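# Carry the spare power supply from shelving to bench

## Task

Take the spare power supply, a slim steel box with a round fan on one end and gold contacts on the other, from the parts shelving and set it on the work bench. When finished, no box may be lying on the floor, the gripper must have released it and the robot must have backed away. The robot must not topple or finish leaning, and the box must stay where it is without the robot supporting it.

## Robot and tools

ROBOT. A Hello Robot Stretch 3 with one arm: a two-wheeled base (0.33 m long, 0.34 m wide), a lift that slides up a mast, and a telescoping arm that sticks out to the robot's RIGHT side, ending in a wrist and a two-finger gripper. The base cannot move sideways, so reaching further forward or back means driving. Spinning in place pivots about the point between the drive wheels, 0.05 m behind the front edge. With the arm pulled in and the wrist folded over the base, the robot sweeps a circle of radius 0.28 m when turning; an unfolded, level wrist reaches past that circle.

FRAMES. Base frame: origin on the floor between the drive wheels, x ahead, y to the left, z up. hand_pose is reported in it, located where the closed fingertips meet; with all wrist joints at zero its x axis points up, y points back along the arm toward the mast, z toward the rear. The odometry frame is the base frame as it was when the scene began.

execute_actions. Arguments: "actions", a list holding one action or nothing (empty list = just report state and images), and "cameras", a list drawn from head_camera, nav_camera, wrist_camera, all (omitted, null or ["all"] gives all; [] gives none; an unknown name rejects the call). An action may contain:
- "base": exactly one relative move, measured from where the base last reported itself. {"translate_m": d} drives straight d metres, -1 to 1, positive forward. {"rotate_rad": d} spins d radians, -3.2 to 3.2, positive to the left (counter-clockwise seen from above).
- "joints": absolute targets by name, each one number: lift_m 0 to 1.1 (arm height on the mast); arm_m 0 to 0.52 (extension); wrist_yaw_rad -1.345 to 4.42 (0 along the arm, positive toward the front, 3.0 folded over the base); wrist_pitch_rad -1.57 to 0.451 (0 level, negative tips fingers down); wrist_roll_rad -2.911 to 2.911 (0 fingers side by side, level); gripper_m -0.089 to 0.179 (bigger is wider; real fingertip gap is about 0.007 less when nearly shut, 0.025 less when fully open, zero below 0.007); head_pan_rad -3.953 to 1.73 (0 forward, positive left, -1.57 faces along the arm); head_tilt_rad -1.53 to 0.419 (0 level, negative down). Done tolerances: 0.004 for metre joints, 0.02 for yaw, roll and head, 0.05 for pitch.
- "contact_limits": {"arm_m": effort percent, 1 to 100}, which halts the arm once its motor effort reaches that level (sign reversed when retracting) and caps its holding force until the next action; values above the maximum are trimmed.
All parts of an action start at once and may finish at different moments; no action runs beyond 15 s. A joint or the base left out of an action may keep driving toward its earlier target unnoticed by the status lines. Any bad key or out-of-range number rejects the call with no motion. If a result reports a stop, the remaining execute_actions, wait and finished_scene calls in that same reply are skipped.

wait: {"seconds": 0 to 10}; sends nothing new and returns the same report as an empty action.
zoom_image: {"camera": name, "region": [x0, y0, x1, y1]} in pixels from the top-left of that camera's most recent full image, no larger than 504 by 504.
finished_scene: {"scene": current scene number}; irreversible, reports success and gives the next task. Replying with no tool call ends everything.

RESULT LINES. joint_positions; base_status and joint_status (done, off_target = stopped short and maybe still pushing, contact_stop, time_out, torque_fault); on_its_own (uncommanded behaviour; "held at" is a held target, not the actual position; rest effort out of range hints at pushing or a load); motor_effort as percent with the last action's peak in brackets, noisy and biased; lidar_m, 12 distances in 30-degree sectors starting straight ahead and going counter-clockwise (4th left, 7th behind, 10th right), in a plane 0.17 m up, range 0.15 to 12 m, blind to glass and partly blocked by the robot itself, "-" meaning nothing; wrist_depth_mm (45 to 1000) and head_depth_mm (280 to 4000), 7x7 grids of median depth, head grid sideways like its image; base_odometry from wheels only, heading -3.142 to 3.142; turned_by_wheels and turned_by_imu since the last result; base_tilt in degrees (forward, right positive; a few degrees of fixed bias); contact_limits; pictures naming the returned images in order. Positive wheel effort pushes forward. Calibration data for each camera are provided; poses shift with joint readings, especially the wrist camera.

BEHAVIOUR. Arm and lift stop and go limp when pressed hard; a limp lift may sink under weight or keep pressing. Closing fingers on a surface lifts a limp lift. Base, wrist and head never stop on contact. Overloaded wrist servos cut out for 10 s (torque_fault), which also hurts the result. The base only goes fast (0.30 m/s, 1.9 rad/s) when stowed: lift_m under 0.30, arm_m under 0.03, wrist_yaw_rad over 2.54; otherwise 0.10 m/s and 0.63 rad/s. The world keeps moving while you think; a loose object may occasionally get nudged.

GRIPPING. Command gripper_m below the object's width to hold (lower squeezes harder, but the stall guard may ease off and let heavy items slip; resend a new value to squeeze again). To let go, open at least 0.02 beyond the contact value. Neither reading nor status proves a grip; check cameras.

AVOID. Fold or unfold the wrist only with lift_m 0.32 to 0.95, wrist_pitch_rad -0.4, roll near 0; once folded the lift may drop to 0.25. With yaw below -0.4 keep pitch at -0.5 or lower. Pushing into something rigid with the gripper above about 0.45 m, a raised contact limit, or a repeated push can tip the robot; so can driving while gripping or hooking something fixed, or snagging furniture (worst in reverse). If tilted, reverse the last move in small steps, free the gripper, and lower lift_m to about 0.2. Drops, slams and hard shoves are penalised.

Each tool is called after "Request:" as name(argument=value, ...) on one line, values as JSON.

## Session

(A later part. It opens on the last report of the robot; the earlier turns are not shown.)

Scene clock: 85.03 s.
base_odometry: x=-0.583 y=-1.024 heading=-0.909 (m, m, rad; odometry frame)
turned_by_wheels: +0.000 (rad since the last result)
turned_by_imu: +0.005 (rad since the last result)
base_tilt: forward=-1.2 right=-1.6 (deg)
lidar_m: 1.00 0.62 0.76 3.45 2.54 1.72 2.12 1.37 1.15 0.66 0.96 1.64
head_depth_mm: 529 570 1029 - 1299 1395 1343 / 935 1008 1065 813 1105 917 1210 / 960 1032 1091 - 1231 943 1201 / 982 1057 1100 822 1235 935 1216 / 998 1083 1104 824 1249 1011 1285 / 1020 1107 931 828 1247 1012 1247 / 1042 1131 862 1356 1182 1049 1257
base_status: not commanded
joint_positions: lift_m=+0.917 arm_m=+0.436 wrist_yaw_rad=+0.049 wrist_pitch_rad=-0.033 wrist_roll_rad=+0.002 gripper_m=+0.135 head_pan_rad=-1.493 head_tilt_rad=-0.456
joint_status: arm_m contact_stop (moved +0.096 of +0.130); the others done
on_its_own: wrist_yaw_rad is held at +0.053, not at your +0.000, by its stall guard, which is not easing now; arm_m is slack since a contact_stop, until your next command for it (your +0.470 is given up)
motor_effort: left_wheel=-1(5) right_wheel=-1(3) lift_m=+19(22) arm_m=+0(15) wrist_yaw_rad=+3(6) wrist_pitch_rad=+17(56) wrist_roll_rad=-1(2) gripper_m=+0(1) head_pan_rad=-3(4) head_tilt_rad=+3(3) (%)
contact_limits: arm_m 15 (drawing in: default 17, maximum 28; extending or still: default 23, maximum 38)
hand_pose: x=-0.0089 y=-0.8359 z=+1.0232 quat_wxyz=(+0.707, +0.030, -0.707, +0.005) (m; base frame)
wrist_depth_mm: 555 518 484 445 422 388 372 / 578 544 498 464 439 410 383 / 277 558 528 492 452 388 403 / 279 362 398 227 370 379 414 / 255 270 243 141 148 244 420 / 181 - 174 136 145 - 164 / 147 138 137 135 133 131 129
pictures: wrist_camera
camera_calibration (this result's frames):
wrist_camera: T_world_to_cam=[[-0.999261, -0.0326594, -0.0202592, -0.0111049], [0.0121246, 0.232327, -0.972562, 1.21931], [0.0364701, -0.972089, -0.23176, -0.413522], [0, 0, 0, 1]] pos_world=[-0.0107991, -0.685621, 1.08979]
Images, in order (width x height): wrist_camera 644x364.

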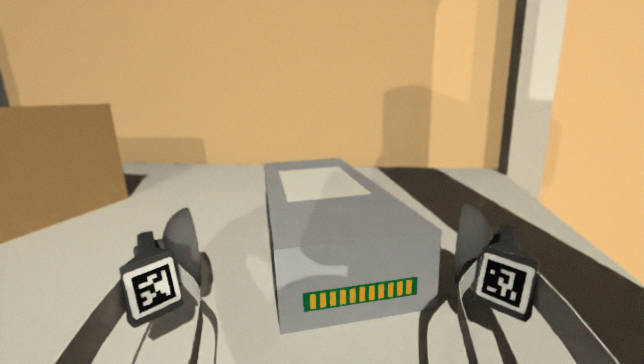

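Request:
execute_actions(actions=[{"joints":{"arm_m":0.42,"lift_m":0.965,"wrist_pitch_rad":-0.2,"wrist_yaw_rad":0.03}}], cameras=[])

Request:
execute_actions(actions=[{"joints":{"arm_m":0.49},"contact_limits":{"arm_m":15}}], cameras=["wrist_camera"])

Request:
execute_actions(actions=[{"joints":{"gripper_m":0.0}}], cameras=[])

Request:
execute_actions(actions=[{"joints":{"lift_m":1.0}}], cameras=["wrist_camera"])

Scene clock: 93.93 s.
base_odometry: x=-0.583 y=-1.024 heading=-0.909 (m, m, rad; odometry frame)
turned_by_wheels: +0.000 (rad since the last result)
turned_by_imu: +0.000 (rad since the last result)
base_tilt: forward=-1.2 right=-1.5 (deg)
lidar_m: 1.00 0.62 0.76 3.48 2.54 1.73 2.12 1.37 1.14 0.67 0.96 1.64
head_depth_mm: 528 572 811 687 1269 1396 1344 / 937 1006 - 689 1103 914 1217 / 957 1034 - 984 1235 947 1210 / 981 1056 1095 771 1236 937 1216 / 997 1083 1100 820 1243 1006 1283 / 1021 1105 927 829 1241 1011 1245 / 1045 1135 862 1361 1176 1044 1253
base_status: not commanded
joint_positions: lift_m=+0.965 arm_m=+0.420 wrist_yaw_rad=+0.032 wrist_pitch_rad=-0.213 wrist_roll_rad=-0.006 gripper_m=+0.135 head_pan_rad=-1.493 head_tilt_rad=-0.456
joint_status: all done
motor_effort: left_wheel=+0(0) right_wheel=-2(3) lift_m=+24(29) arm_m=-4(5) wrist_yaw_rad=-1(4) wrist_pitch_rad=+7(33) wrist_roll_rad=+3(6) gripper_m=+0(1) head_pan_rad=-3(3) head_tilt_rad=+2(1) (%)
hand_pose: x=-0.0137 y=-0.8106 z=+1.0258 quat_wxyz=(+0.707, +0.087, -0.699, -0.064) (m; base frame)
wrist_depth_mm: 537 508 475 449 429 372 376 / 305 542 508 479 450 407 397 / 286 427 471 405 445 405 422 / 284 306 302 204 292 310 448 / 229 238 223 160 173 226 477 / 180 - 177 167 173 - 182 / 154 147 146 145 144 143 141
pictures: none
No camera images: the call's "cameras" was empty. Leave "cameras" out to get every camera's image.

Scene clock: 95.63 s.
base_odometry: x=-0.583 y=-1.024 heading=-0.909 (m, m, rad; odometry frame)
turned_by_wheels: +0.000 (rad since the last result)
turned_by_imu: +0.000 (rad since the last result)
base_tilt: forward=-1.2 right=-1.6 (deg)
lidar_m: 1.00 0.62 0.76 3.46 2.54 1.73 2.12 1.36 1.14 0.66 0.96 1.64
head_depth_mm: 528 571 1029 1191 1270 1397 1351 / 938 1006 - 720 1100 914 1216 / 957 1026 - 745 1230 949 1208 / 979 1057 1096 769 1234 935 1214 / 1003 1079 1104 823 1243 1008 1281 / 1019 1105 933 827 1248 1008 1251 / 1046 1126 861 1359 1184 1045 1252
base_status: not commanded
joint_positions: lift_m=+0.965 arm_m=+0.490 wrist_yaw_rad=+0.024 wrist_pitch_rad=-0.215 wrist_roll_rad=-0.006 gripper_m=+0.135 head_pan_rad=-1.493 head_tilt_rad=-0.456
joint_status: all done
motor_effort: left_wheel=-1(2) right_wheel=+2(2) lift_m=+25(24) arm_m=+4(3) wrist_yaw_rad=+4(6) wrist_pitch_rad=+8(8) wrist_roll_rad=+2(3) gripper_m=-1(1) head_pan_rad=-3(3) head_tilt_rad=+2(2) (%)
contact_limits: arm_m 15 (drawing in: default 17, maximum 28; extending or still: default 23, maximum 38)
hand_pose: x=-0.0156 y=-0.8796 z=+1.0253 quat_wxyz=(+0.706, +0.085, -0.700, -0.068) (m; base frame)
wrist_depth_mm: 456 433 409 385 362 342 314 / 491 471 437 407 387 359 338 / 391 484 451 420 402 362 365 / 269 306 264 200 289 286 393 / 227 237 185 149 206 224 403 / 179 - 162 119 123 - 171 / 152 147 107 99 102 142 141
pictures: wrist_camera
camera_calibration (this result's frames):
wrist_camera: T_world_to_cam=[[-0.999939, -0.00558186, -0.00949441, -0.00642177], [0.00643145, 0.403872, -0.914793, 1.3231], [0.00894077, -0.914798, -0.403812, -0.228941], [0, 0, 0, 1]] pos_world=[-0.0128839, -0.743832, 1.11785]
Images, in order (width x height): wrist_camera 644x364.

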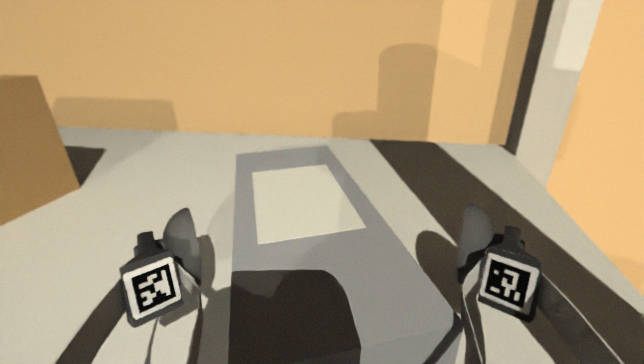

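Scene clock: 97.47 s.
base_odometry: x=-0.583 y=-1.024 heading=-0.910 (m, m, rad; odometry frame)
turned_by_wheels: +0.000 (rad since the last result)
turned_by_imu: +0.000 (rad since the last result)
base_tilt: forward=-1.2 right=-1.6 (deg)
lidar_m: 1.00 0.62 0.76 3.47 2.54 1.73 2.12 1.37 1.14 0.66 0.96 1.64
head_depth_mm: 528 570 1023 1194 1268 1403 1348 / 939 1004 - 719 1102 916 1208 / 962 1027 - 745 1229 943 1203 / 982 1057 1096 773 1245 937 1216 / 1000 1084 1103 822 1241 1010 1290 / 1020 1104 934 826 1247 1009 1247 / 1043 1131 863 1350 1180 1047 1257
base_status: not commanded
joint_positions: lift_m=+0.965 arm_m=+0.490 wrist_yaw_rad=+0.019 wrist_pitch_rad=-0.216 wrist_roll_rad=-0.006 gripper_m=+0.002 head_pan_rad=-1.493 head_tilt_rad=-0.456
joint_status: all done
motor_effort: left_wheel=-4(5) right_wheel=+5(8) lift_m=+24(25) arm_m=+4(4) wrist_yaw_rad=+11(12) wrist_pitch_rad=+8(8) wrist_roll_rad=+2(2) gripper_m=-51(100) head_pan_rad=-3(3) head_tilt_rad=+3(2) (%)
hand_pose: x=-0.0169 y=-0.8796 z=+1.0252 quat_wxyz=(+0.706, +0.083, -0.700, -0.070) (m; base frame)
wrist_depth_mm: 462 429 407 382 361 341 319 / 487 463 436 413 389 360 342 / 434 480 448 421 403 356 368 / 270 306 264 201 289 285 393 / 227 226 159 150 215 223 409 / 179 185 120 119 123 - 169 / 149 147 103 99 104 142 141
pictures: none
No camera images: the call's "cameras" was empty. Leave "cameras" out to get every camera's image.

Scene clock: 98.60 s.
base_odometry: x=-0.583 y=-1.024 heading=-0.909 (m, m, rad; odometry frame)
turned_by_wheels: +0.000 (rad since the last result)
turned_by_imu: +0.000 (rad since the last result)
base_tilt: forward=-1.2 right=-1.5 (deg)
lidar_m: 1.00 0.62 0.76 3.44 2.54 1.72 2.12 1.37 1.14 0.66 0.96 1.64
head_depth_mm: 528 568 - 1146 1271 1399 1354 / 938 997 922 721 1109 914 1209 / 958 1022 - 762 1231 943 1197 / 978 1051 1097 771 1234 935 1213 / 998 1078 1102 821 1244 1005 1279 / 1019 1106 927 825 1245 1011 1246 / 1042 1131 862 1355 1181 1047 1253
base_status: not commanded
joint_positions: lift_m=+1.000 arm_m=+0.490 wrist_yaw_rad=+0.028 wrist_pitch_rad=-0.246 wrist_roll_rad=-0.005 gripper_m=+0.009 head_pan_rad=-1.493 head_tilt_rad=-0.456
joint_status: all done
on_its_own: gripper_m is held at +0.008, not at your +0.000, by its stall guard, which is still easing
motor_effort: left_wheel=-1(4) right_wheel=+0(5) lift_m=+27(32) arm_m=+3(4) wrist_yaw_rad=+1(10) wrist_pitch_rad=+24(24) wrist_roll_rad=+2(2) gripper_m=-26(51) head_pan_rad=-3(3) head_tilt_rad=+2(2) (%)
hand_pose: x=-0.0148 y=-0.8772 z=+1.0525 quat_wxyz=(+0.705, +0.097, -0.698, -0.077) (m; base frame)
wrist_depth_mm: 459 431 405 384 362 341 292 / 507 469 440 414 389 363 338 / 273 487 463 438 419 388 363 / 277 349 345 319 335 344 392 / 261 279 178 164 256 265 423 / 215 219 132 124 128 - 440 / 185 177 104 99 103 173 176
pictures: wrist_camera
camera_calibration (this result's frames):
wrist_camera: T_world_to_cam=[[-0.99992, -0.00849956, -0.00933194, -0.00813831], [0.0047434, 0.432099, -0.901814, 1.3581], [0.0116973, -0.901786, -0.432024, -0.174553], [0, 0, 0, 1]] pos_world=[-0.0125379, -0.744311, 1.14927]
Images, in order (width x height): wrist_camera 644x364.

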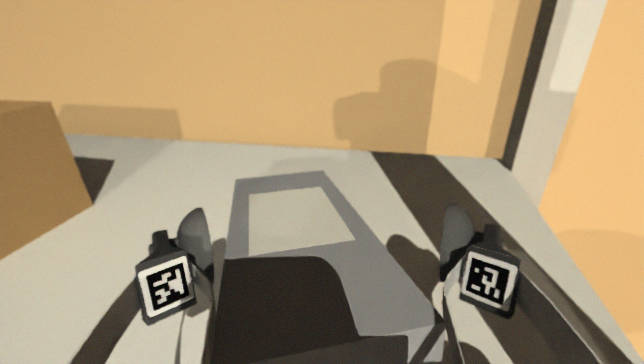

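Request:
execute_actions(actions=[{"joints":{"lift_m":0.965}}], cameras=[])

Request:
execute_actions(actions=[{"base":{"translate_m":-0.03},"joints":{"gripper_m":0.15,"wrist_yaw_rad":0.2,"arm_m":0.47}}], cameras=["wrist_camera"])

Request:
execute_actions(actions=[{"joints":{"gripper_m":0.015}}], cameras=["wrist_camera"])

Scene clock: 104.40 s.
base_odometry: x=-0.583 y=-1.024 heading=-0.909 (m, m, rad; odometry frame)
turned_by_wheels: +0.000 (rad since the last result)
turned_by_imu: -0.001 (rad since the last result)
base_tilt: forward=-1.2 right=-1.5 (deg)
lidar_m: 1.00 0.62 0.76 3.43 2.54 1.73 2.12 1.37 1.14 0.66 0.96 1.64
head_depth_mm: 526 570 1023 1182 1266 1390 1349 / 944 1008 - 719 1103 919 1212 / 955 1028 - 765 1236 945 1202 / 978 1060 1098 775 1239 933 1217 / 996 1076 1108 823 1240 1007 1278 / 1020 1108 926 827 1244 1008 1247 / 1042 1128 861 1350 1183 1048 1255
base_status: not commanded
joint_positions: lift_m=+0.965 arm_m=+0.490 wrist_yaw_rad=+0.029 wrist_pitch_rad=-0.215 wrist_roll_rad=+0.011 gripper_m=+0.039 head_pan_rad=-1.493 head_tilt_rad=-0.456
joint_status: all done
on_its_own: gripper_m is held at +0.038, not at your +0.000, by its stall guard, which is still easing
motor_effort: left_wheel=+0(1) right_wheel=+1(1) lift_m=+18(23) arm_m=+3(3) wrist_yaw_rad=+2(2) wrist_pitch_rad=+8(24) wrist_roll_rad=-6(6) gripper_m=-34(36) head_pan_rad=-3(3) head_tilt_rad=+2(1) (%)
hand_pose: x=-0.0144 y=-0.8797 z=+1.0257 quat_wxyz=(+0.701, +0.086, -0.705, -0.067) (m; base frame)
wrist_depth_mm: 460 438 407 384 365 339 313 / 494 472 432 411 387 359 338 / 274 486 457 423 398 351 365 / 275 314 242 206 291 282 390 / 236 242 161 152 216 221 399 / 185 190 127 120 124 - 167 / 155 149 105 100 104 142 140
pictures: none
No camera images: the call's "cameras" was empty. Leave "cameras" out to get every camera's image.

Scene clock: 106.23 s.
base_odometry: x=-0.602 y=-1.000 heading=-0.909 (m, m, rad; odometry frame)
turned_by_wheels: +0.000 (rad since the last result)
turned_by_imu: +0.000 (rad since the last result)
base_tilt: forward=-1.2 right=-1.6 (deg)
lidar_m: 1.01 0.64 0.81 2.83 2.50 1.70 2.09 1.36 1.14 0.66 0.98 1.67
head_depth_mm: 897 971 1038 1188 1260 1395 1347 / 915 977 - 688 1142 1353 1289 / 955 1021 - 725 1233 948 1206 / 974 1046 1096 771 1239 934 1207 / 994 1069 1100 821 1245 983 1286 / 1013 1095 956 827 1237 1008 1251 / 1035 1121 867 833 1200 1047 1258
base_status: done
joint_positions: lift_m=+0.965 arm_m=+0.470 wrist_yaw_rad=+0.200 wrist_pitch_rad=-0.210 wrist_roll_rad=+0.006 gripper_m=+0.150 head_pan_rad=-1.493 head_tilt_rad=-0.455
joint_status: all done
motor_effort: left_wheel=+0(11) right_wheel=-1(15) lift_m=+19(19) arm_m=-3(6) wrist_yaw_rad=+0(24) wrist_pitch_rad=+5(11) wrist_roll_rad=-3(9) gripper_m=+0(82) head_pan_rad=-3(3) head_tilt_rad=+2(1) (%)
hand_pose: x=+0.0273 y=-0.8561 z=+1.0270 quat_wxyz=(+0.705, +0.144, -0.694, -0.004) (m; base frame)
wrist_depth_mm: 579 539 480 420 381 349 301 / 289 561 508 456 404 371 293 / 259 324 484 456 411 381 313 / 266 303 291 206 295 286 323 / 235 245 172 152 219 225 211 / 185 - 124 121 167 - 170 / - 150 110 111 139 143 142
pictures: wrist_camera
camera_calibration (this result's frames):
wrist_camera: T_world_to_cam=[[-0.983797, -0.178, -0.0214125, -0.0991972], [-0.0516788, 0.395916, -0.916831, 1.3118], [0.171674, -0.90087, -0.3987, -0.204897], [0, 0, 0, 1]] pos_world=[0.00537764, -0.721604, 1.11888]
Images, in order (width x height): wrist_camera 644x364.

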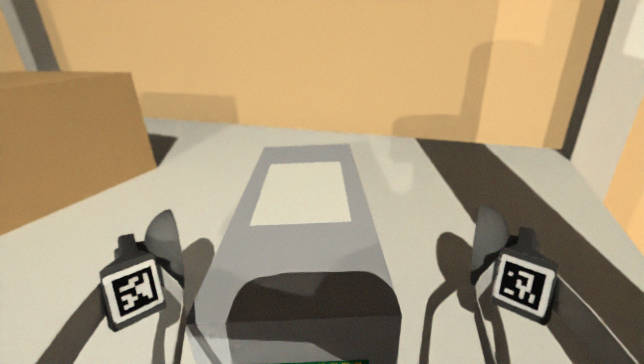

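Scene clock: 108.07 s.
base_odometry: x=-0.602 y=-1.000 heading=-0.909 (m, m, rad; odometry frame)
turned_by_wheels: +0.000 (rad since the last result)
turned_by_imu: +0.001 (rad since the last result)
base_tilt: forward=-1.2 right=-1.5 (deg)
lidar_m: 1.01 0.64 0.81 2.83 2.51 1.70 2.09 1.36 1.14 0.66 0.97 1.67
head_depth_mm: 891 974 1037 1188 1260 1397 1354 / 917 987 - 686 1140 1351 1285 / 957 1026 - 726 1240 950 1199 / 976 1049 1099 771 1241 931 1215 / 994 1069 1103 823 1236 982 1281 / 1015 1096 956 826 1245 1010 1252 / 1034 1120 872 834 1211 1046 1262
base_status: not commanded
joint_positions: lift_m=+0.965 arm_m=+0.470 wrist_yaw_rad=+0.217 wrist_pitch_rad=-0.182 wrist_roll_rad=-0.005 gripper_m=+0.016 head_pan_rad=-1.493 head_tilt_rad=-0.455
joint_status: all done
on_its_own: wrist_yaw_rad is at rest, and its effort (-15) is outside its rest range (-12 to +12)
motor_effort: left_wheel=+5(8) right_wheel=-14(17) lift_m=+19(19) arm_m=-3(4) wrist_yaw_rad=-15(22) wrist_pitch_rad=-10(10) wrist_roll_rad=+2(3) gripper_m=-28(97) head_pan_rad=-3(3) head_tilt_rad=+2(2) (%)
hand_pose: x=+0.0319 y=-0.8572 z=+1.0339 quat_wxyz=(+0.709, +0.140, -0.691, +0.013) (m; base frame)
wrist_depth_mm: 612 554 482 429 385 350 320 / 607 577 512 454 408 368 316 / 254 316 522 475 428 387 306 / 260 311 339 229 328 320 315 / 250 248 238 167 185 234 231 / 195 194 129 131 135 185 182 / 159 158 112 108 111 153 150
pictures: wrist_camera
camera_calibration (this result's frames):
wrist_camera: T_world_to_cam=[[-0.980271, -0.197353, -0.0109711, -0.122279], [-0.0636008, 0.367492, -0.927849, 1.30619], [0.187145, -0.908846, -0.372794, -0.238031], [0, 0, 0, 1]] pos_world=[0.00775444, -0.720482, 1.12187]
Images, in order (width x height): wrist_camera 644x364.

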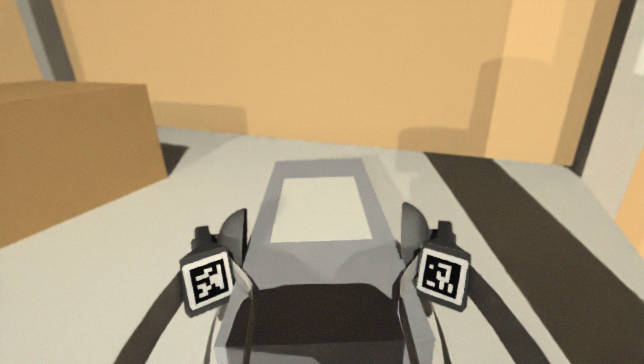

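Request:
execute_actions(actions=[{"joints":{"lift_m":1.0}}], cameras=[])

Request:
execute_actions(actions=[{"joints":{"arm_m":0.0}}], cameras=["wrist_camera"])

Request:
execute_actions(actions=[{"base":{"rotate_rad":1.85},"joints":{"wrist_yaw_rad":1.6,"head_pan_rad":-0.4,"head_tilt_rad":-0.6}}], cameras=["nav_camera"])

Request:
execute_actions(actions=[{"base":{"translate_m":1.0}}], cameras=["nav_camera","wrist_camera"])

Scene clock: 119.30 s.
base_odometry: x=-0.602 y=-1.000 heading=-0.909 (m, m, rad; odometry frame)
turned_by_wheels: +0.000 (rad since the last result)
turned_by_imu: -0.001 (rad since the last result)
base_tilt: forward=-1.2 right=-1.6 (deg)
lidar_m: 1.02 0.64 0.82 2.83 2.50 1.69 2.09 1.36 1.14 0.66 0.97 1.66
head_depth_mm: 893 971 - 1160 1264 1393 1345 / 915 981 631 690 1142 1357 1294 / 953 1009 - 765 1234 945 1203 / 974 1044 1094 770 1234 934 1210 / 995 1065 1103 819 1238 978 1284 / 1015 1098 957 827 1245 1012 1250 / 1038 1124 867 828 1200 1043 1262
base_status: not commanded
joint_positions: lift_m=+1.000 arm_m=+0.470 wrist_yaw_rad=+0.205 wrist_pitch_rad=-0.264 wrist_roll_rad=-0.005 gripper_m=+0.034 head_pan_rad=-1.493 head_tilt_rad=-0.455
joint_status: all done
on_its_own: gripper_m is held at +0.033, not at your +0.015, by its stall guard, which is not easing now; wrist_pitch_rad is at rest, and its effort (+33) is outside its rest range (-20 to +32)
motor_effort: left_wheel=+1(6) right_wheel=-4(14) lift_m=+28(30) arm_m=-3(3) wrist_yaw_rad=-4(15) wrist_pitch_rad=+33(33) wrist_roll_rad=+2(2) gripper_m=-19(20) head_pan_rad=-3(3) head_tilt_rad=+1(1) (%)
hand_pose: x=+0.0275 y=-0.8514 z=+1.0483 quat_wxyz=(+0.709, +0.164, -0.686, -0.021) (m; base frame)
wrist_depth_mm: 591 539 475 424 383 351 318 / 332 566 519 451 406 366 301 / 261 322 476 464 428 392 316 / 268 316 333 233 321 317 334 / 257 256 252 168 177 245 265 / 208 208 132 131 130 203 197 / 175 173 117 108 112 168 166
pictures: none
No camera images: the call's "cameras" was empty. Leave "cameras" out to get every camera's image.

Scene clock: 123.93 s.
base_odometry: x=-0.602 y=-1.000 heading=-0.909 (m, m, rad; odometry frame)
turned_by_wheels: +0.000 (rad since the last result)
turned_by_imu: -0.001 (rad since the last result)
base_tilt: forward=-1.2 right=-1.6 (deg)
lidar_m: 1.01 0.64 0.81 2.83 2.50 1.70 2.09 1.36 1.14 0.66 0.98 1.66
head_depth_mm: 894 977 1060 1153 1244 - - / 918 979 630 687 734 - - / 951 1024 1079 767 - - - / 972 1048 1095 772 - - 1210 / 995 1072 1097 823 1266 984 1283 / 1018 1096 953 828 1249 1011 1250 / 1037 1125 866 836 1200 1048 1267
base_status: not commanded
joint_positions: lift_m=+1.000 arm_m=+0.000 wrist_yaw_rad=+0.200 wrist_pitch_rad=-0.223 wrist_roll_rad=-0.005 gripper_m=+0.033 head_pan_rad=-1.493 head_tilt_rad=-0.455
joint_status: all done
on_its_own: gripper_m is held at +0.033, not at your +0.015, by its stall guard, which is not easing now
motor_effort: left_wheel=+0(2) right_wheel=-2(4) lift_m=+25(28) arm_m=-4(5) wrist_yaw_rad=+0(4) wrist_pitch_rad=+12(34) wrist_roll_rad=+2(2) gripper_m=+1(19) head_pan_rad=-2(3) head_tilt_rad=+3(2) (%)
hand_pose: x=+0.0270 y=-0.3851 z=+1.0584 quat_wxyz=(+0.709, +0.148, -0.689, -0.008) (m; base frame)
wrist_depth_mm: - - 993 853 799 679 664 / - - 679 913 815 710 688 / - 680 577 571 551 749 724 / - - - - 847 804 758 / - - 986 - - 879 832 / - 957 897 782 684 976 868 / - - - 720 690 - 922
pictures: wrist_camera
camera_calibration (this result's frames):
wrist_camera: T_world_to_cam=[[-0.98367, -0.179676, -0.0104999, -0.0272037], [-0.0643881, 0.405782, -0.911699, 1.15282], [0.168071, -0.896135, -0.410724, 0.246611], [0, 0, 0, 1]] pos_world=[0.0060199, -0.251683, 1.15203]
Images, in order (width x height): wrist_camera 644x364.

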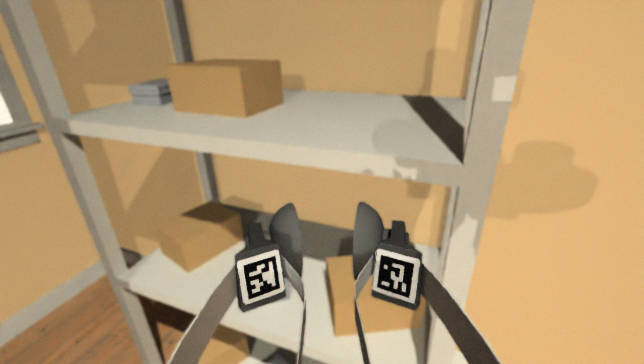

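Scene clock: 127.83 s.
base_odometry: x=-0.602 y=-1.000 heading=+0.941 (m, m, rad; odometry frame)
turned_by_wheels: +1.850 (rad since the last result)
turned_by_imu: +1.852 (rad since the last result)
base_tilt: forward=-1.2 right=-1.6 (deg)
lidar_m: 3.06 1.74 1.70 1.66 1.19 0.66 0.81 0.98 1.66 0.67 0.64 1.53
head_depth_mm: 3030 3239 2650 1515 1523 1422 1267 / 3014 3290 3047 2237 1836 1432 1251 / 3018 3348 3074 2245 1826 1420 1241 / 3041 3288 2890 2234 1812 1432 1242 / 3048 3316 3105 2271 1767 1470 1244 / 3054 3360 3093 2244 1775 1473 1249 / 3053 3412 3092 2248 1783 1486 1254
base_status: done
joint_positions: lift_m=+1.000 arm_m=+0.000 wrist_yaw_rad=+1.599 wrist_pitch_rad=-0.223 wrist_roll_rad=-0.005 gripper_m=+0.033 head_pan_rad=-0.407 head_tilt_rad=-0.593
joint_status: all done
on_its_own: gripper_m is held at +0.033, not at your +0.015, by its stall guard, which is not easing now
motor_effort: left_wheel=-3(7) right_wheel=+1(6) lift_m=+25(25) arm_m=-3(3) wrist_yaw_rad=+2(3) wrist_pitch_rad=+12(12) wrist_roll_rad=+2(1) gripper_m=+0(1) head_pan_rad=+3(31) head_tilt_rad=-3(12) (%)
hand_pose: x=+0.2231 y=-0.1386 z=+1.0585 quat_wxyz=(+0.548, +0.557, -0.432, +0.450) (m; base frame)
wrist_depth_mm: - - - - - - - / - - - - - - - / - - - - - - - / - - - - - - - / - - - - - - - / - - - - - - 978 / - - - - - - 908
pictures: nav_camera (sideways: a quarter turn counterclockwise sets it upright)
camera_calibration (this result's frames):
nav_camera: T_world_to_cam=[[0.511108, -0.213822, 0.832496, -1.04834], [-0.376995, -0.926193, -0.00643299, 0.0673669], [0.772427, -0.310558, -0.553994, 0.670684], [0, 0, 0, 1]] pos_world=[0.0431586, 0.0465227, 1.24473]
Images, in order (width x height): nav_camera 672x504.

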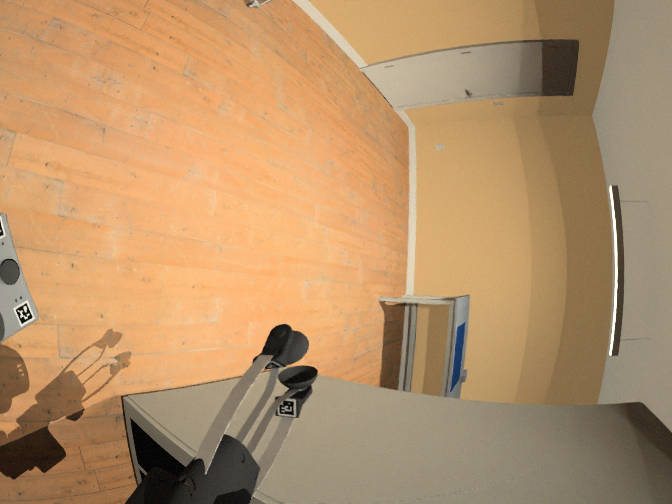

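Scene clock: 138.77 s.
base_odometry: x=-0.012 y=-0.193 heading=+0.941 (m, m, rad; odometry frame)
turned_by_wheels: +0.000 (rad since the last result)
turned_by_imu: +0.010 (rad since the last result)
base_tilt: forward=-1.2 right=-1.6 (deg)
lidar_m: 2.32 1.69 1.18 1.22 2.10 2.01 1.61 0.96 0.92 0.95 2.72 2.01
head_depth_mm: 2295 2184 2638 2206 1765 1459 1263 / 2301 2504 2728 2233 1825 1426 1246 / 2305 2529 2748 2242 1821 1427 1248 / 2313 2524 2781 2248 1808 1439 1252 / 2300 2549 2809 2253 1773 1463 1251 / 2340 2532 2807 2257 1779 1473 1252 / 2337 2545 2783 2276 1774 1465 1244
base_status: done
joint_positions: lift_m=+1.000 arm_m=+0.000 wrist_yaw_rad=+1.599 wrist_pitch_rad=-0.223 wrist_roll_rad=-0.005 gripper_m=+0.033 head_pan_rad=-0.407 head_tilt_rad=-0.593
joint_status: not commanded
on_its_own: gripper_m is held at +0.033, not at your +0.015, by its stall guard, which is not easing now
motor_effort: left_wheel=-2(2) right_wheel=+1(5) lift_m=+24(24) arm_m=-3(4) wrist_yaw_rad=+1(2) wrist_pitch_rad=+12(12) wrist_roll_rad=+2(2) gripper_m=+0(0) head_pan_rad=+2(2) head_tilt_rad=-2(2) (%)
hand_pose: x=+0.2231 y=-0.1386 z=+1.0585 quat_wxyz=(+0.548, +0.557, -0.432, +0.450) (m; base frame)
wrist_depth_mm: - - - - - - - / - - - - - - - / - - - - - - - / - - - - - - - / - - - - - - - / - - - - - - - / - - - - - - -
pictures: nav_camera (sideways: a quarter turn counterclockwise sets it upright), wrist_camera
camera_calibration (this result's frames):
nav_camera: T_world_to_cam=[[0.511226, -0.213873, 0.83241, -1.04823], [-0.376996, -0.926193, -0.00643615, 0.067371], [0.772349, -0.310525, -0.554123, 0.670851], [0, 0, 0, 1]] pos_world=[0.0431505, 0.0465262, 1.24473]
wrist_camera: T_world_to_cam=[[0.00902229, -0.999904, -0.0105044, -0.125202], [-0.410698, 0.00587253, -0.911752, 1.08733], [0.911727, 0.0125402, -0.410606, 0.394477], [0, 0, 0, 1]] pos_world=[0.0880404, -0.136522, 1.15204]
Images, in order (width x height): nav_camera 672x504, wrist_camera 644x364.

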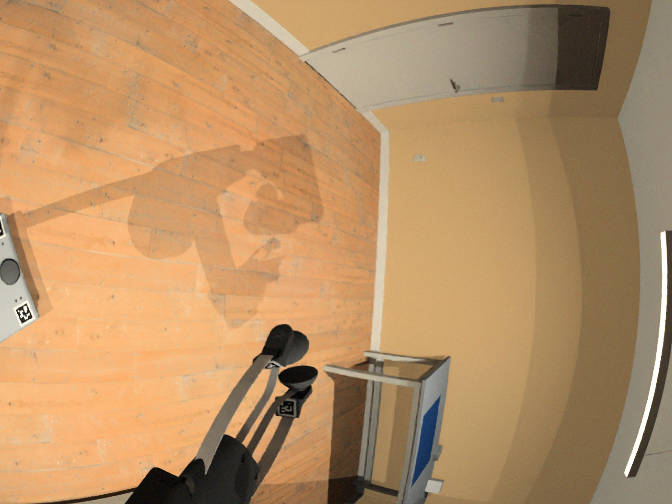

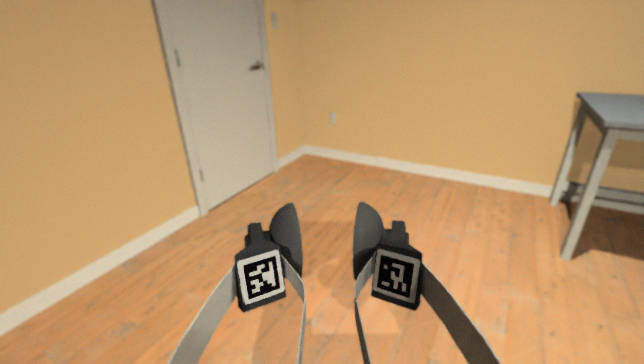

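Dropped. Find it.

Request:
execute_actions(actions=[{"base":{"translate_m":-0.5},"joints":{"head_pan_rad":-3.2,"head_tilt_rad":-0.8,"lift_m":0.5,"wrist_yaw_rad":0,"wrist_pitch_rad":-1.0,"gripper_m":0.15}}], cameras=["head_camera","nav_camera"])

Scene clock: 147.57 s.
base_odometry: x=-0.307 y=-0.596 heading=+0.940 (m, m, rad; odometry frame)
turned_by_wheels: +0.000 (rad since the last result)
turned_by_imu: -0.006 (rad since the last result)
base_tilt: forward=-1.2 right=-1.6 (deg)
lidar_m: 2.69 1.48 1.41 1.91 1.65 1.13 1.13 1.56 0.68 0.70 0.94 2.41
head_depth_mm: 1350 1513 1718 1769 1498 1295 1167 / 1283 1518 1765 1771 1497 1294 - / 1436 1350 1354 1656 1492 1320 - / 1489 1599 1757 1682 1465 1299 - / 1556 1619 1892 1716 1497 1301 1146 / 1621 1540 1841 1751 1495 1298 1147 / 1665 1496 2112 1774 1495 1308 1151
base_status: done
joint_positions: lift_m=+0.500 arm_m=+0.000 wrist_yaw_rad=+0.002 wrist_pitch_rad=-1.003 wrist_roll_rad=-0.005 gripper_m=+0.150 head_pan_rad=-3.193 head_tilt_rad=-0.790
joint_status: all done
motor_effort: left_wheel=-1(7) right_wheel=+0(1) lift_m=+20(22) arm_m=-4(3) wrist_yaw_rad=-1(2) wrist_pitch_rad=+2(12) wrist_roll_rad=+2(2) gripper_m=+1(82) head_pan_rad=-4(33) head_tilt_rad=-3(12) (%)
hand_pose: x=-0.0214 y=-0.2628 z=+0.4098 quat_wxyz=(+0.622, +0.341, -0.618, -0.339) (m; base frame)
wrist_depth_mm: 727 752 739 657 562 543 727 / 690 692 683 692 675 685 684 / 665 645 647 639 648 630 653 / 618 617 612 617 598 603 601 / 580 589 578 582 574 589 573 / 545 - 541 543 545 - 554 / 519 516 520 520 518 507 517
pictures: head_camera (sideways: a quarter turn clockwise sets it upright), nav_camera (sideways: a quarter turn counterclockwise sets it upright)
camera_calibration (this result's frames):
head_camera: T_world_to_cam=[[0.715663, -0.0662408, -0.695298, 0.923196], [-0.107511, -0.994076, -0.0159544, 0.0196474], [-0.690122, 0.0861699, -0.718545, 0.894053], [0, 0, 0, 1]] pos_world=[-0.0415789, 0.00364375, 1.28463]
nav_camera: T_world_to_cam=[[-0.706013, 0.0302432, 0.707553, -0.878058], [0.0324572, 0.99942, -0.010332, 0.0699432], [-0.707455, 0.0156707, -0.706585, 0.878204], [0, 0, 0, 1]] pos_world=[-0.000900319, -0.0571093, 1.24252]
Images, in order (width x height): head_camera 896x504, nav_camera 672x504.

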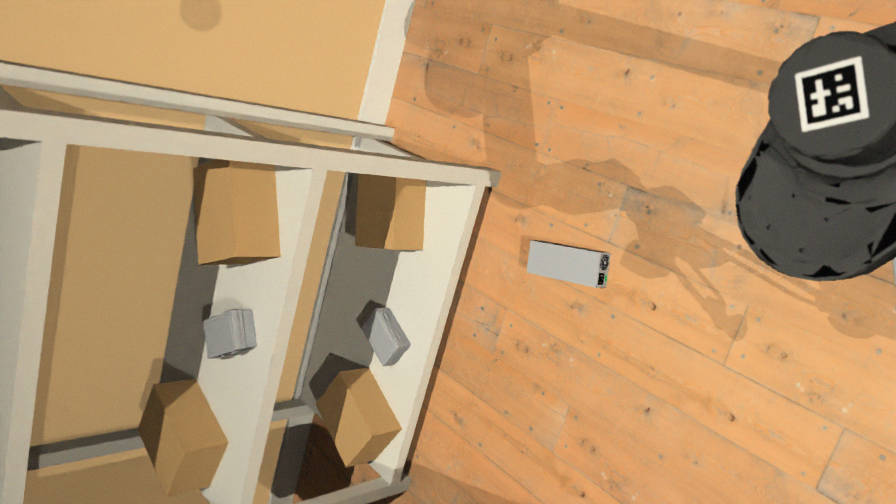

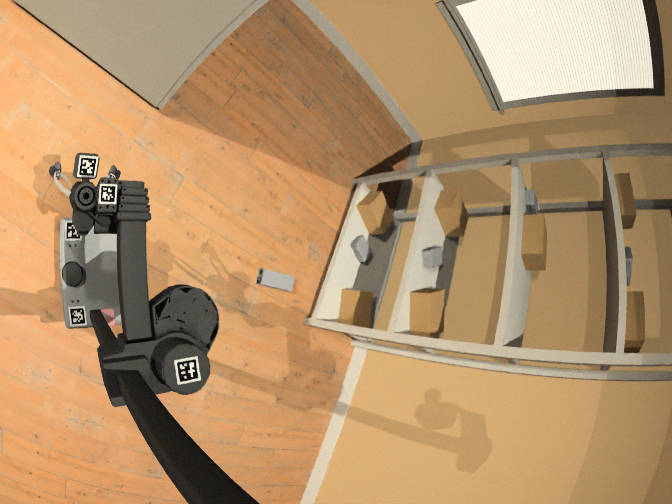

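Request:
execute_actions(actions=[{"base":{"translate_m":-0.25},"joints":{"lift_m":0.25}}], cameras=[])

Request:
execute_actions(actions=[{"base":{"rotate_rad":-1.7},"joints":{"head_pan_rad":-1.57,"head_tilt_rad":-1.0,"wrist_yaw_rad":-0.1}}], cameras=[])

Request:
execute_actions(actions=[{"joints":{"arm_m":0.39,"lift_m":0.2}}], cameras=["head_camera","wrist_camera"])

Scene clock: 161.10 s.
base_odometry: x=-0.454 y=-0.798 heading=+0.940 (m, m, rad; odometry frame)
turned_by_wheels: +0.000 (rad since the last result)
turned_by_imu: -0.003 (rad since the last result)
base_tilt: forward=-1.3 right=-1.6 (deg)
lidar_m: 2.85 1.62 1.53 1.99 1.42 0.89 1.05 1.25 1.04 0.61 0.79 2.62
head_depth_mm: 1092 1272 1473 1660 1498 1298 1146 / 846 1291 1173 1649 1494 1299 1150 / 892 1395 1168 1516 1459 1302 1191 / 947 1440 1189 1623 1479 1276 1170 / 946 1491 1256 1609 1500 1303 1147 / 967 1506 1350 1621 1499 1306 1152 / 1007 1497 1355 1629 1492 1303 1147
base_status: done
joint_positions: lift_m=+0.250 arm_m=+0.000 wrist_yaw_rad=+0.001 wrist_pitch_rad=-1.004 wrist_roll_rad=-0.005 gripper_m=+0.150 head_pan_rad=-3.193 head_tilt_rad=-0.790
joint_status: all done
motor_effort: left_wheel=-1(6) right_wheel=+1(5) lift_m=+19(21) arm_m=-4(4) wrist_yaw_rad=-2(1) wrist_pitch_rad=+2(2) wrist_roll_rad=+2(2) gripper_m=+1(0) head_pan_rad=-3(3) head_tilt_rad=-3(3) (%)
hand_pose: x=-0.0214 y=-0.2627 z=+0.1598 quat_wxyz=(+0.622, +0.341, -0.618, -0.339) (m; base frame)
wrist_depth_mm: 418 418 414 416 411 413 414 / 391 391 390 391 385 385 383 / 368 367 366 362 365 362 363 / 349 346 345 341 341 340 340 / 329 326 327 323 322 325 321 / 307 - 309 306 307 - 305 / 294 292 291 292 291 288 290
pictures: none
No camera images: the call's "cameras" was empty. Leave "cameras" out to get every camera's image.

Scene clock: 164.77 s.
base_odometry: x=-0.454 y=-0.798 heading=-0.759 (m, m, rad; odometry frame)
turned_by_wheels: -1.700 (rad since the last result)
turned_by_imu: -1.703 (rad since the last result)
base_tilt: forward=-1.2 right=-1.6 (deg)
lidar_m: 0.61 0.70 1.37 3.36 2.17 1.54 1.99 1.49 1.30 0.89 1.22 1.78
head_depth_mm: 1235 1427 1636 1513 1343 1213 1105 / 1220 1466 1655 1510 1334 1222 1133 / 1243 1076 1507 1473 1343 1227 - / 1307 1098 1517 1477 1330 1230 - / 1333 1153 1603 1494 1336 1210 1101 / 1340 1153 1559 1503 1342 1214 1101 / 1301 1235 1563 1499 1329 1213 1103
base_status: done
joint_positions: lift_m=+0.250 arm_m=+0.000 wrist_yaw_rad=-0.098 wrist_pitch_rad=-1.004 wrist_roll_rad=-0.005 gripper_m=+0.150 head_pan_rad=-1.577 head_tilt_rad=-0.988
joint_status: all done
motor_effort: left_wheel=+1(4) right_wheel=-3(8) lift_m=+19(19) arm_m=-3(4) wrist_yaw_rad=+0(5) wrist_pitch_rad=+2(2) wrist_roll_rad=+2(2) gripper_m=+1(0) head_pan_rad=+2(33) head_tilt_rad=-3(16) (%)
hand_pose: x=-0.0331 y=-0.2621 z=+0.1598 quat_wxyz=(+0.604, +0.310, -0.634, -0.370) (m; base frame)
wrist_depth_mm: 418 422 411 421 416 412 408 / 390 387 386 390 384 384 380 / 364 366 366 362 365 362 361 / 346 347 345 343 342 340 340 / 327 328 323 324 323 329 322 / 309 - 308 308 304 - 303 / 295 295 294 289 291 290 289
pictures: none
No camera images: the call's "cameras" was empty. Leave "cameras" out to get every camera's image.

Scene clock: 168.83 s.
base_odometry: x=-0.454 y=-0.798 heading=-0.759 (m, m, rad; odometry frame)
turned_by_wheels: +0.000 (rad since the last result)
turned_by_imu: +0.000 (rad since the last result)
base_tilt: forward=-1.2 right=-1.6 (deg)
lidar_m: 0.61 0.69 1.37 3.36 2.17 1.54 1.99 1.49 1.30 0.89 1.22 1.78
head_depth_mm: 1238 1432 1646 1506 1354 1213 1106 / 1228 1473 1661 1502 1348 1215 1137 / 1244 1074 1502 1481 1344 1222 - / 1285 1100 1520 1489 1324 1211 - / 1329 1155 1600 1496 1341 1203 1104 / 1332 1157 1572 1503 1342 1211 1107 / 1296 1234 1555 1501 1334 1207 1107
base_status: not commanded
joint_positions: lift_m=+0.200 arm_m=+0.390 wrist_yaw_rad=-0.100 wrist_pitch_rad=-1.004 wrist_roll_rad=-0.004 gripper_m=+0.150 head_pan_rad=-1.577 head_tilt_rad=-0.988
joint_status: all done
motor_effort: left_wheel=+1(1) right_wheel=-3(3) lift_m=+20(23) arm_m=+3(5) wrist_yaw_rad=+1(1) wrist_pitch_rad=+3(2) wrist_roll_rad=+2(2) gripper_m=+0(0) head_pan_rad=+3(3) head_tilt_rad=-3(4) (%)
hand_pose: x=-0.0333 y=-0.6511 z=+0.1097 quat_wxyz=(+0.603, +0.310, -0.634, -0.371) (m; base frame)
wrist_depth_mm: 351 351 350 347 342 347 346 / 327 327 328 326 324 325 322 / 308 310 307 306 304 306 302 / 292 288 252 283 287 287 286 / 274 277 236 266 272 274 273 / 260 - 223 253 256 - 258 / 249 247 211 242 245 243 244
pictures: head_camera (sideways: a quarter turn clockwise sets it upright), wrist_camera
camera_calibration (this result's frames):
head_camera: T_world_to_cam=[[0.0346597, 0.840443, -0.540791, 0.72604], [0.997939, -0.0583442, -0.026714, 0.0269065], [-0.0540036, -0.538751, -0.840733, 1.04905], [0, 0, 0, 1]] pos_world=[0.00463698, -0.0434505, 1.27532]
wrist_camera: T_world_to_cam=[[-0.99258, 0.121455, 0.00583587, 0.0497022], [0.111329, 0.927032, -0.358076, 0.676414], [-0.0489001, -0.354769, -0.933674, 0.0313736], [0, 0, 0, 1]] pos_world=[-0.0244368, -0.621964, 0.27121]
Images, in order (width x height): head_camera 896x504, wrist_camera 644x364.

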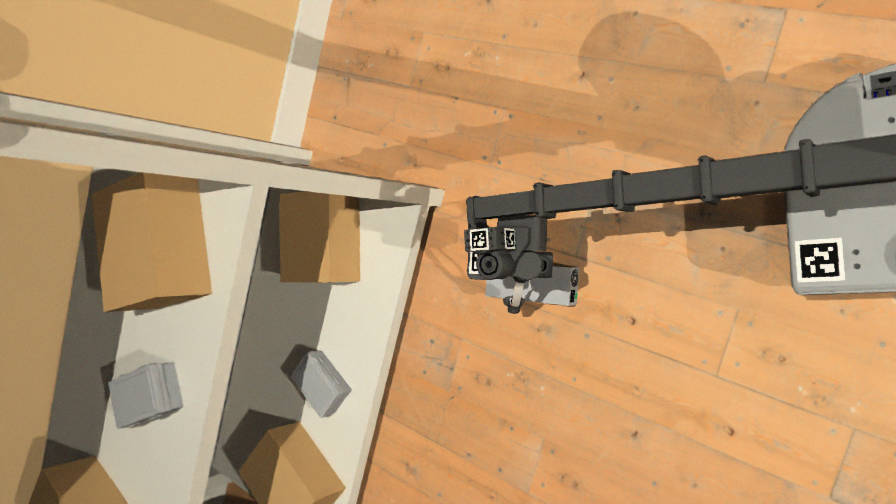

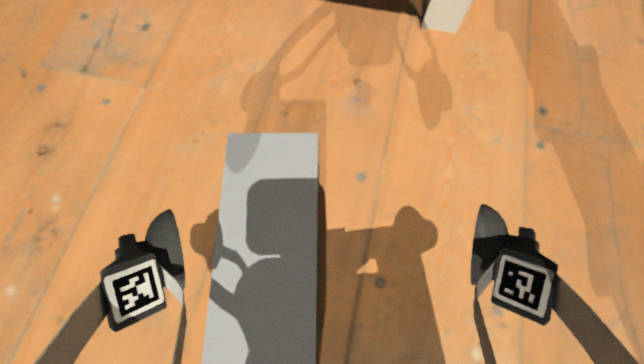

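Request:
execute_actions(actions=[{"base":{"translate_m":0.045}}], cameras=[])

Request:
execute_actions(actions=[{"joints":{"lift_m":0.118}}], cameras=["wrist_camera"])

Request:
execute_actions(actions=[{"joints":{"gripper_m":0.025}}], cameras=[])

Request:
execute_actions(actions=[{"joints":{"lift_m":0.17}}], cameras=["wrist_camera"])

Scene clock: 175.40 s.
base_odometry: x=-0.422 y=-0.829 heading=-0.759 (m, m, rad; odometry frame)
turned_by_wheels: +0.000 (rad since the last result)
turned_by_imu: +0.000 (rad since the last result)
base_tilt: forward=-1.3 right=-1.6 (deg)
lidar_m: 0.57 0.64 1.27 3.39 2.22 1.58 2.03 1.51 0.90 0.90 1.20 1.74
head_depth_mm: 1247 1454 1646 1504 1342 1210 1111 / 1165 1412 1684 1497 1345 1215 1134 / 1274 1100 1509 1475 1341 1223 - / 1302 1105 1537 1481 1313 1213 - / 1332 1167 1573 1499 1336 1208 1105 / 1362 1183 1564 1500 1339 1203 1102 / 1259 1232 1555 1495 1340 1210 1101
base_status: done
joint_positions: lift_m=+0.200 arm_m=+0.390 wrist_yaw_rad=-0.100 wrist_pitch_rad=-1.004 wrist_roll_rad=-0.004 gripper_m=+0.150 head_pan_rad=-1.577 head_tilt_rad=-0.988
joint_status: not commanded
motor_effort: left_wheel=+0(5) right_wheel=-3(4) lift_m=+20(20) arm_m=+3(3) wrist_yaw_rad=+0(0) wrist_pitch_rad=+3(2) wrist_roll_rad=+2(2) gripper_m=+0(0) head_pan_rad=+3(3) head_tilt_rad=-4(4) (%)
hand_pose: x=-0.0333 y=-0.6511 z=+0.1097 quat_wxyz=(+0.603, +0.310, -0.634, -0.371) (m; base frame)
wrist_depth_mm: 352 347 352 346 345 342 345 / 327 325 329 328 324 323 322 / 308 306 308 263 306 304 305 / 290 292 290 247 288 286 286 / 274 275 273 232 274 272 272 / 260 - 259 219 260 - 256 / 249 246 247 209 244 243 244
pictures: none
No camera images: the call's "cameras" was empty. Leave "cameras" out to get every camera's image.

Scene clock: 176.97 s.
base_odometry: x=-0.422 y=-0.829 heading=-0.759 (m, m, rad; odometry frame)
turned_by_wheels: +0.000 (rad since the last result)
turned_by_imu: +0.000 (rad since the last result)
base_tilt: forward=-1.2 right=-1.6 (deg)
lidar_m: 0.57 0.64 1.27 3.38 2.21 1.58 2.03 1.51 0.90 0.90 1.19 1.74
head_depth_mm: 1248 1447 1647 1512 1352 1215 1114 / 1173 1415 1675 1499 1342 1213 1138 / 1269 1099 1500 1479 1350 1214 - / 1305 1105 1523 1489 1317 1208 - / 1323 1173 1571 1501 1344 1210 1100 / 1358 1180 1570 1492 1338 1210 1103 / 1250 1235 1557 1494 1333 1209 1104
base_status: not commanded
joint_positions: lift_m=+0.118 arm_m=+0.390 wrist_yaw_rad=-0.100 wrist_pitch_rad=-1.004 wrist_roll_rad=-0.004 gripper_m=+0.150 head_pan_rad=-1.577 head_tilt_rad=-0.988
joint_status: all done
motor_effort: left_wheel=+1(0) right_wheel=-3(2) lift_m=+19(20) arm_m=+3(3) wrist_yaw_rad=+0(1) wrist_pitch_rad=+2(3) wrist_roll_rad=+2(2) gripper_m=+1(1) head_pan_rad=+2(2) head_tilt_rad=-3(4) (%)
hand_pose: x=-0.0333 y=-0.6511 z=+0.0277 quat_wxyz=(+0.603, +0.310, -0.634, -0.371) (m; base frame)
wrist_depth_mm: 246 246 244 244 242 243 239 / 229 228 228 180 223 225 225 / 216 214 215 168 210 213 211 / 203 203 200 158 196 200 199 / 191 193 190 150 185 191 188 / 182 - 179 142 176 - 179 / - 172 170 135 138 171 171
pictures: wrist_camera
camera_calibration (this result's frames):
wrist_camera: T_world_to_cam=[[-0.99258, 0.121455, 0.00583575, 0.0501814], [0.111329, 0.927031, -0.358077, 0.647057], [-0.0489001, -0.35477, -0.933674, -0.0451866], [0, 0, 0, 1]] pos_world=[-0.0244369, -0.621968, 0.189214]
Images, in order (width x height): wrist_camera 644x364.

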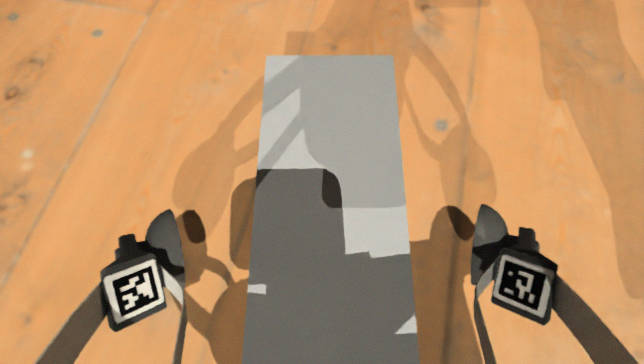

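Scene clock: 178.70 s.
base_odometry: x=-0.422 y=-0.829 heading=-0.759 (m, m, rad; odometry frame)
turned_by_wheels: +0.000 (rad since the last result)
turned_by_imu: +0.000 (rad since the last result)
base_tilt: forward=-1.2 right=-1.5 (deg)
lidar_m: 0.57 0.64 1.27 3.39 2.23 1.58 2.03 1.51 0.90 0.90 1.20 1.74
head_depth_mm: 1248 1457 1642 1507 1350 1218 1111 / 1165 1412 1674 1504 1338 1221 1136 / 1273 1096 1495 1474 1356 1210 - / 1305 1109 1532 1476 1317 1214 - / 1338 1168 1580 1501 1341 1209 1099 / 1357 1179 1563 1495 1338 1207 1102 / 1252 1231 1562 1490 1341 1210 1105
base_status: not commanded
joint_positions: lift_m=+0.118 arm_m=+0.390 wrist_yaw_rad=-0.101 wrist_pitch_rad=-1.024 wrist_roll_rad=-0.004 gripper_m=+0.026 head_pan_rad=-1.577 head_tilt_rad=-0.988
joint_status: all done
motor_effort: left_wheel=+0(1) right_wheel=+0(2) lift_m=+23(23) arm_m=+3(3) wrist_yaw_rad=+1(1) wrist_pitch_rad=+13(13) wrist_roll_rad=+1(2) gripper_m=-22(94) head_pan_rad=+2(2) head_tilt_rad=-3(5) (%)
hand_pose: x=-0.0329 y=-0.6466 z=+0.0252 quat_wxyz=(+0.600, +0.316, -0.631, -0.377) (m; base frame)
wrist_depth_mm: 237 235 237 234 234 232 234 / 222 223 221 172 216 219 219 / 210 210 206 163 204 207 207 / 198 198 195 155 192 197 196 / 187 187 183 146 147 186 185 / 178 178 138 139 140 176 176 / 170 169 167 132 134 168 168
pictures: none
No camera images: the call's "cameras" was empty. Leave "cameras" out to get every camera's image.

Scene clock: 180.00 s.
base_odometry: x=-0.422 y=-0.829 heading=-0.759 (m, m, rad; odometry frame)
turned_by_wheels: +0.000 (rad since the last result)
turned_by_imu: +0.000 (rad since the last result)
base_tilt: forward=-1.3 right=-1.5 (deg)
lidar_m: 0.57 0.64 1.27 3.39 2.22 1.58 2.02 1.51 0.90 0.90 1.20 1.74
head_depth_mm: 1243 1450 1648 1514 1346 1210 1105 / 1171 1407 1678 1500 1344 1214 1134 / 1276 1097 1506 1468 1341 1229 - / 1305 1106 1532 1489 1301 1209 - / 1334 1169 1572 1492 1338 1209 1103 / 1360 1172 1568 1485 1337 1208 1107 / 1250 1236 1556 1494 1334 1205 1101
base_status: not commanded
joint_positions: lift_m=+0.170 arm_m=+0.390 wrist_yaw_rad=-0.101 wrist_pitch_rad=-1.031 wrist_roll_rad=-0.004 gripper_m=+0.032 head_pan_rad=-1.577 head_tilt_rad=-0.988
joint_status: all done
on_its_own: gripper_m is held at +0.031, not at your +0.025, by its stall guard, which is still easing
motor_effort: left_wheel=-1(0) right_wheel=-1(0) lift_m=+28(32) arm_m=+3(2) wrist_yaw_rad=+0(0) wrist_pitch_rad=+16(16) wrist_roll_rad=+1(2) gripper_m=-20(23) head_pan_rad=+2(2) head_tilt_rad=-3(4) (%)
hand_pose: x=-0.0328 y=-0.6450 z=+0.0761 quat_wxyz=(+0.598, +0.318, -0.630, -0.379) (m; base frame)
wrist_depth_mm: 299 298 297 296 296 296 293 / 279 282 280 279 279 276 276 / 264 265 265 217 264 263 261 / 251 250 250 181 247 249 248 / 239 240 232 156 159 236 235 / 227 227 136 136 136 226 225 / 217 216 213 120 126 213 214
pictures: wrist_camera
camera_calibration (this result's frames):
wrist_camera: T_world_to_cam=[[-0.992511, 0.121984, 0.00642131, 0.0499933], [0.112912, 0.936216, -0.332791, 0.662689], [-0.0466068, -0.329574, -0.942979, 0.0192009], [0, 0, 0, 1]] pos_world=[-0.0243115, -0.62019, 0.238322]
Images, in order (width x height): wrist_camera 644x364.

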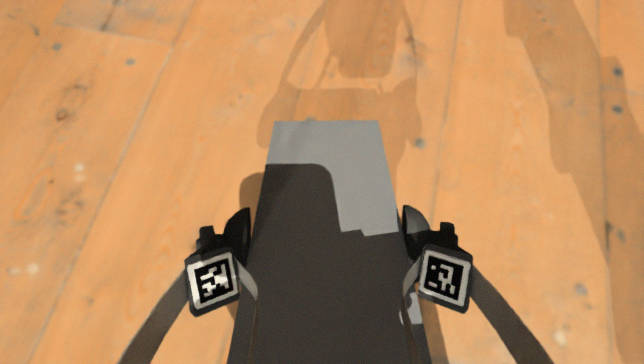

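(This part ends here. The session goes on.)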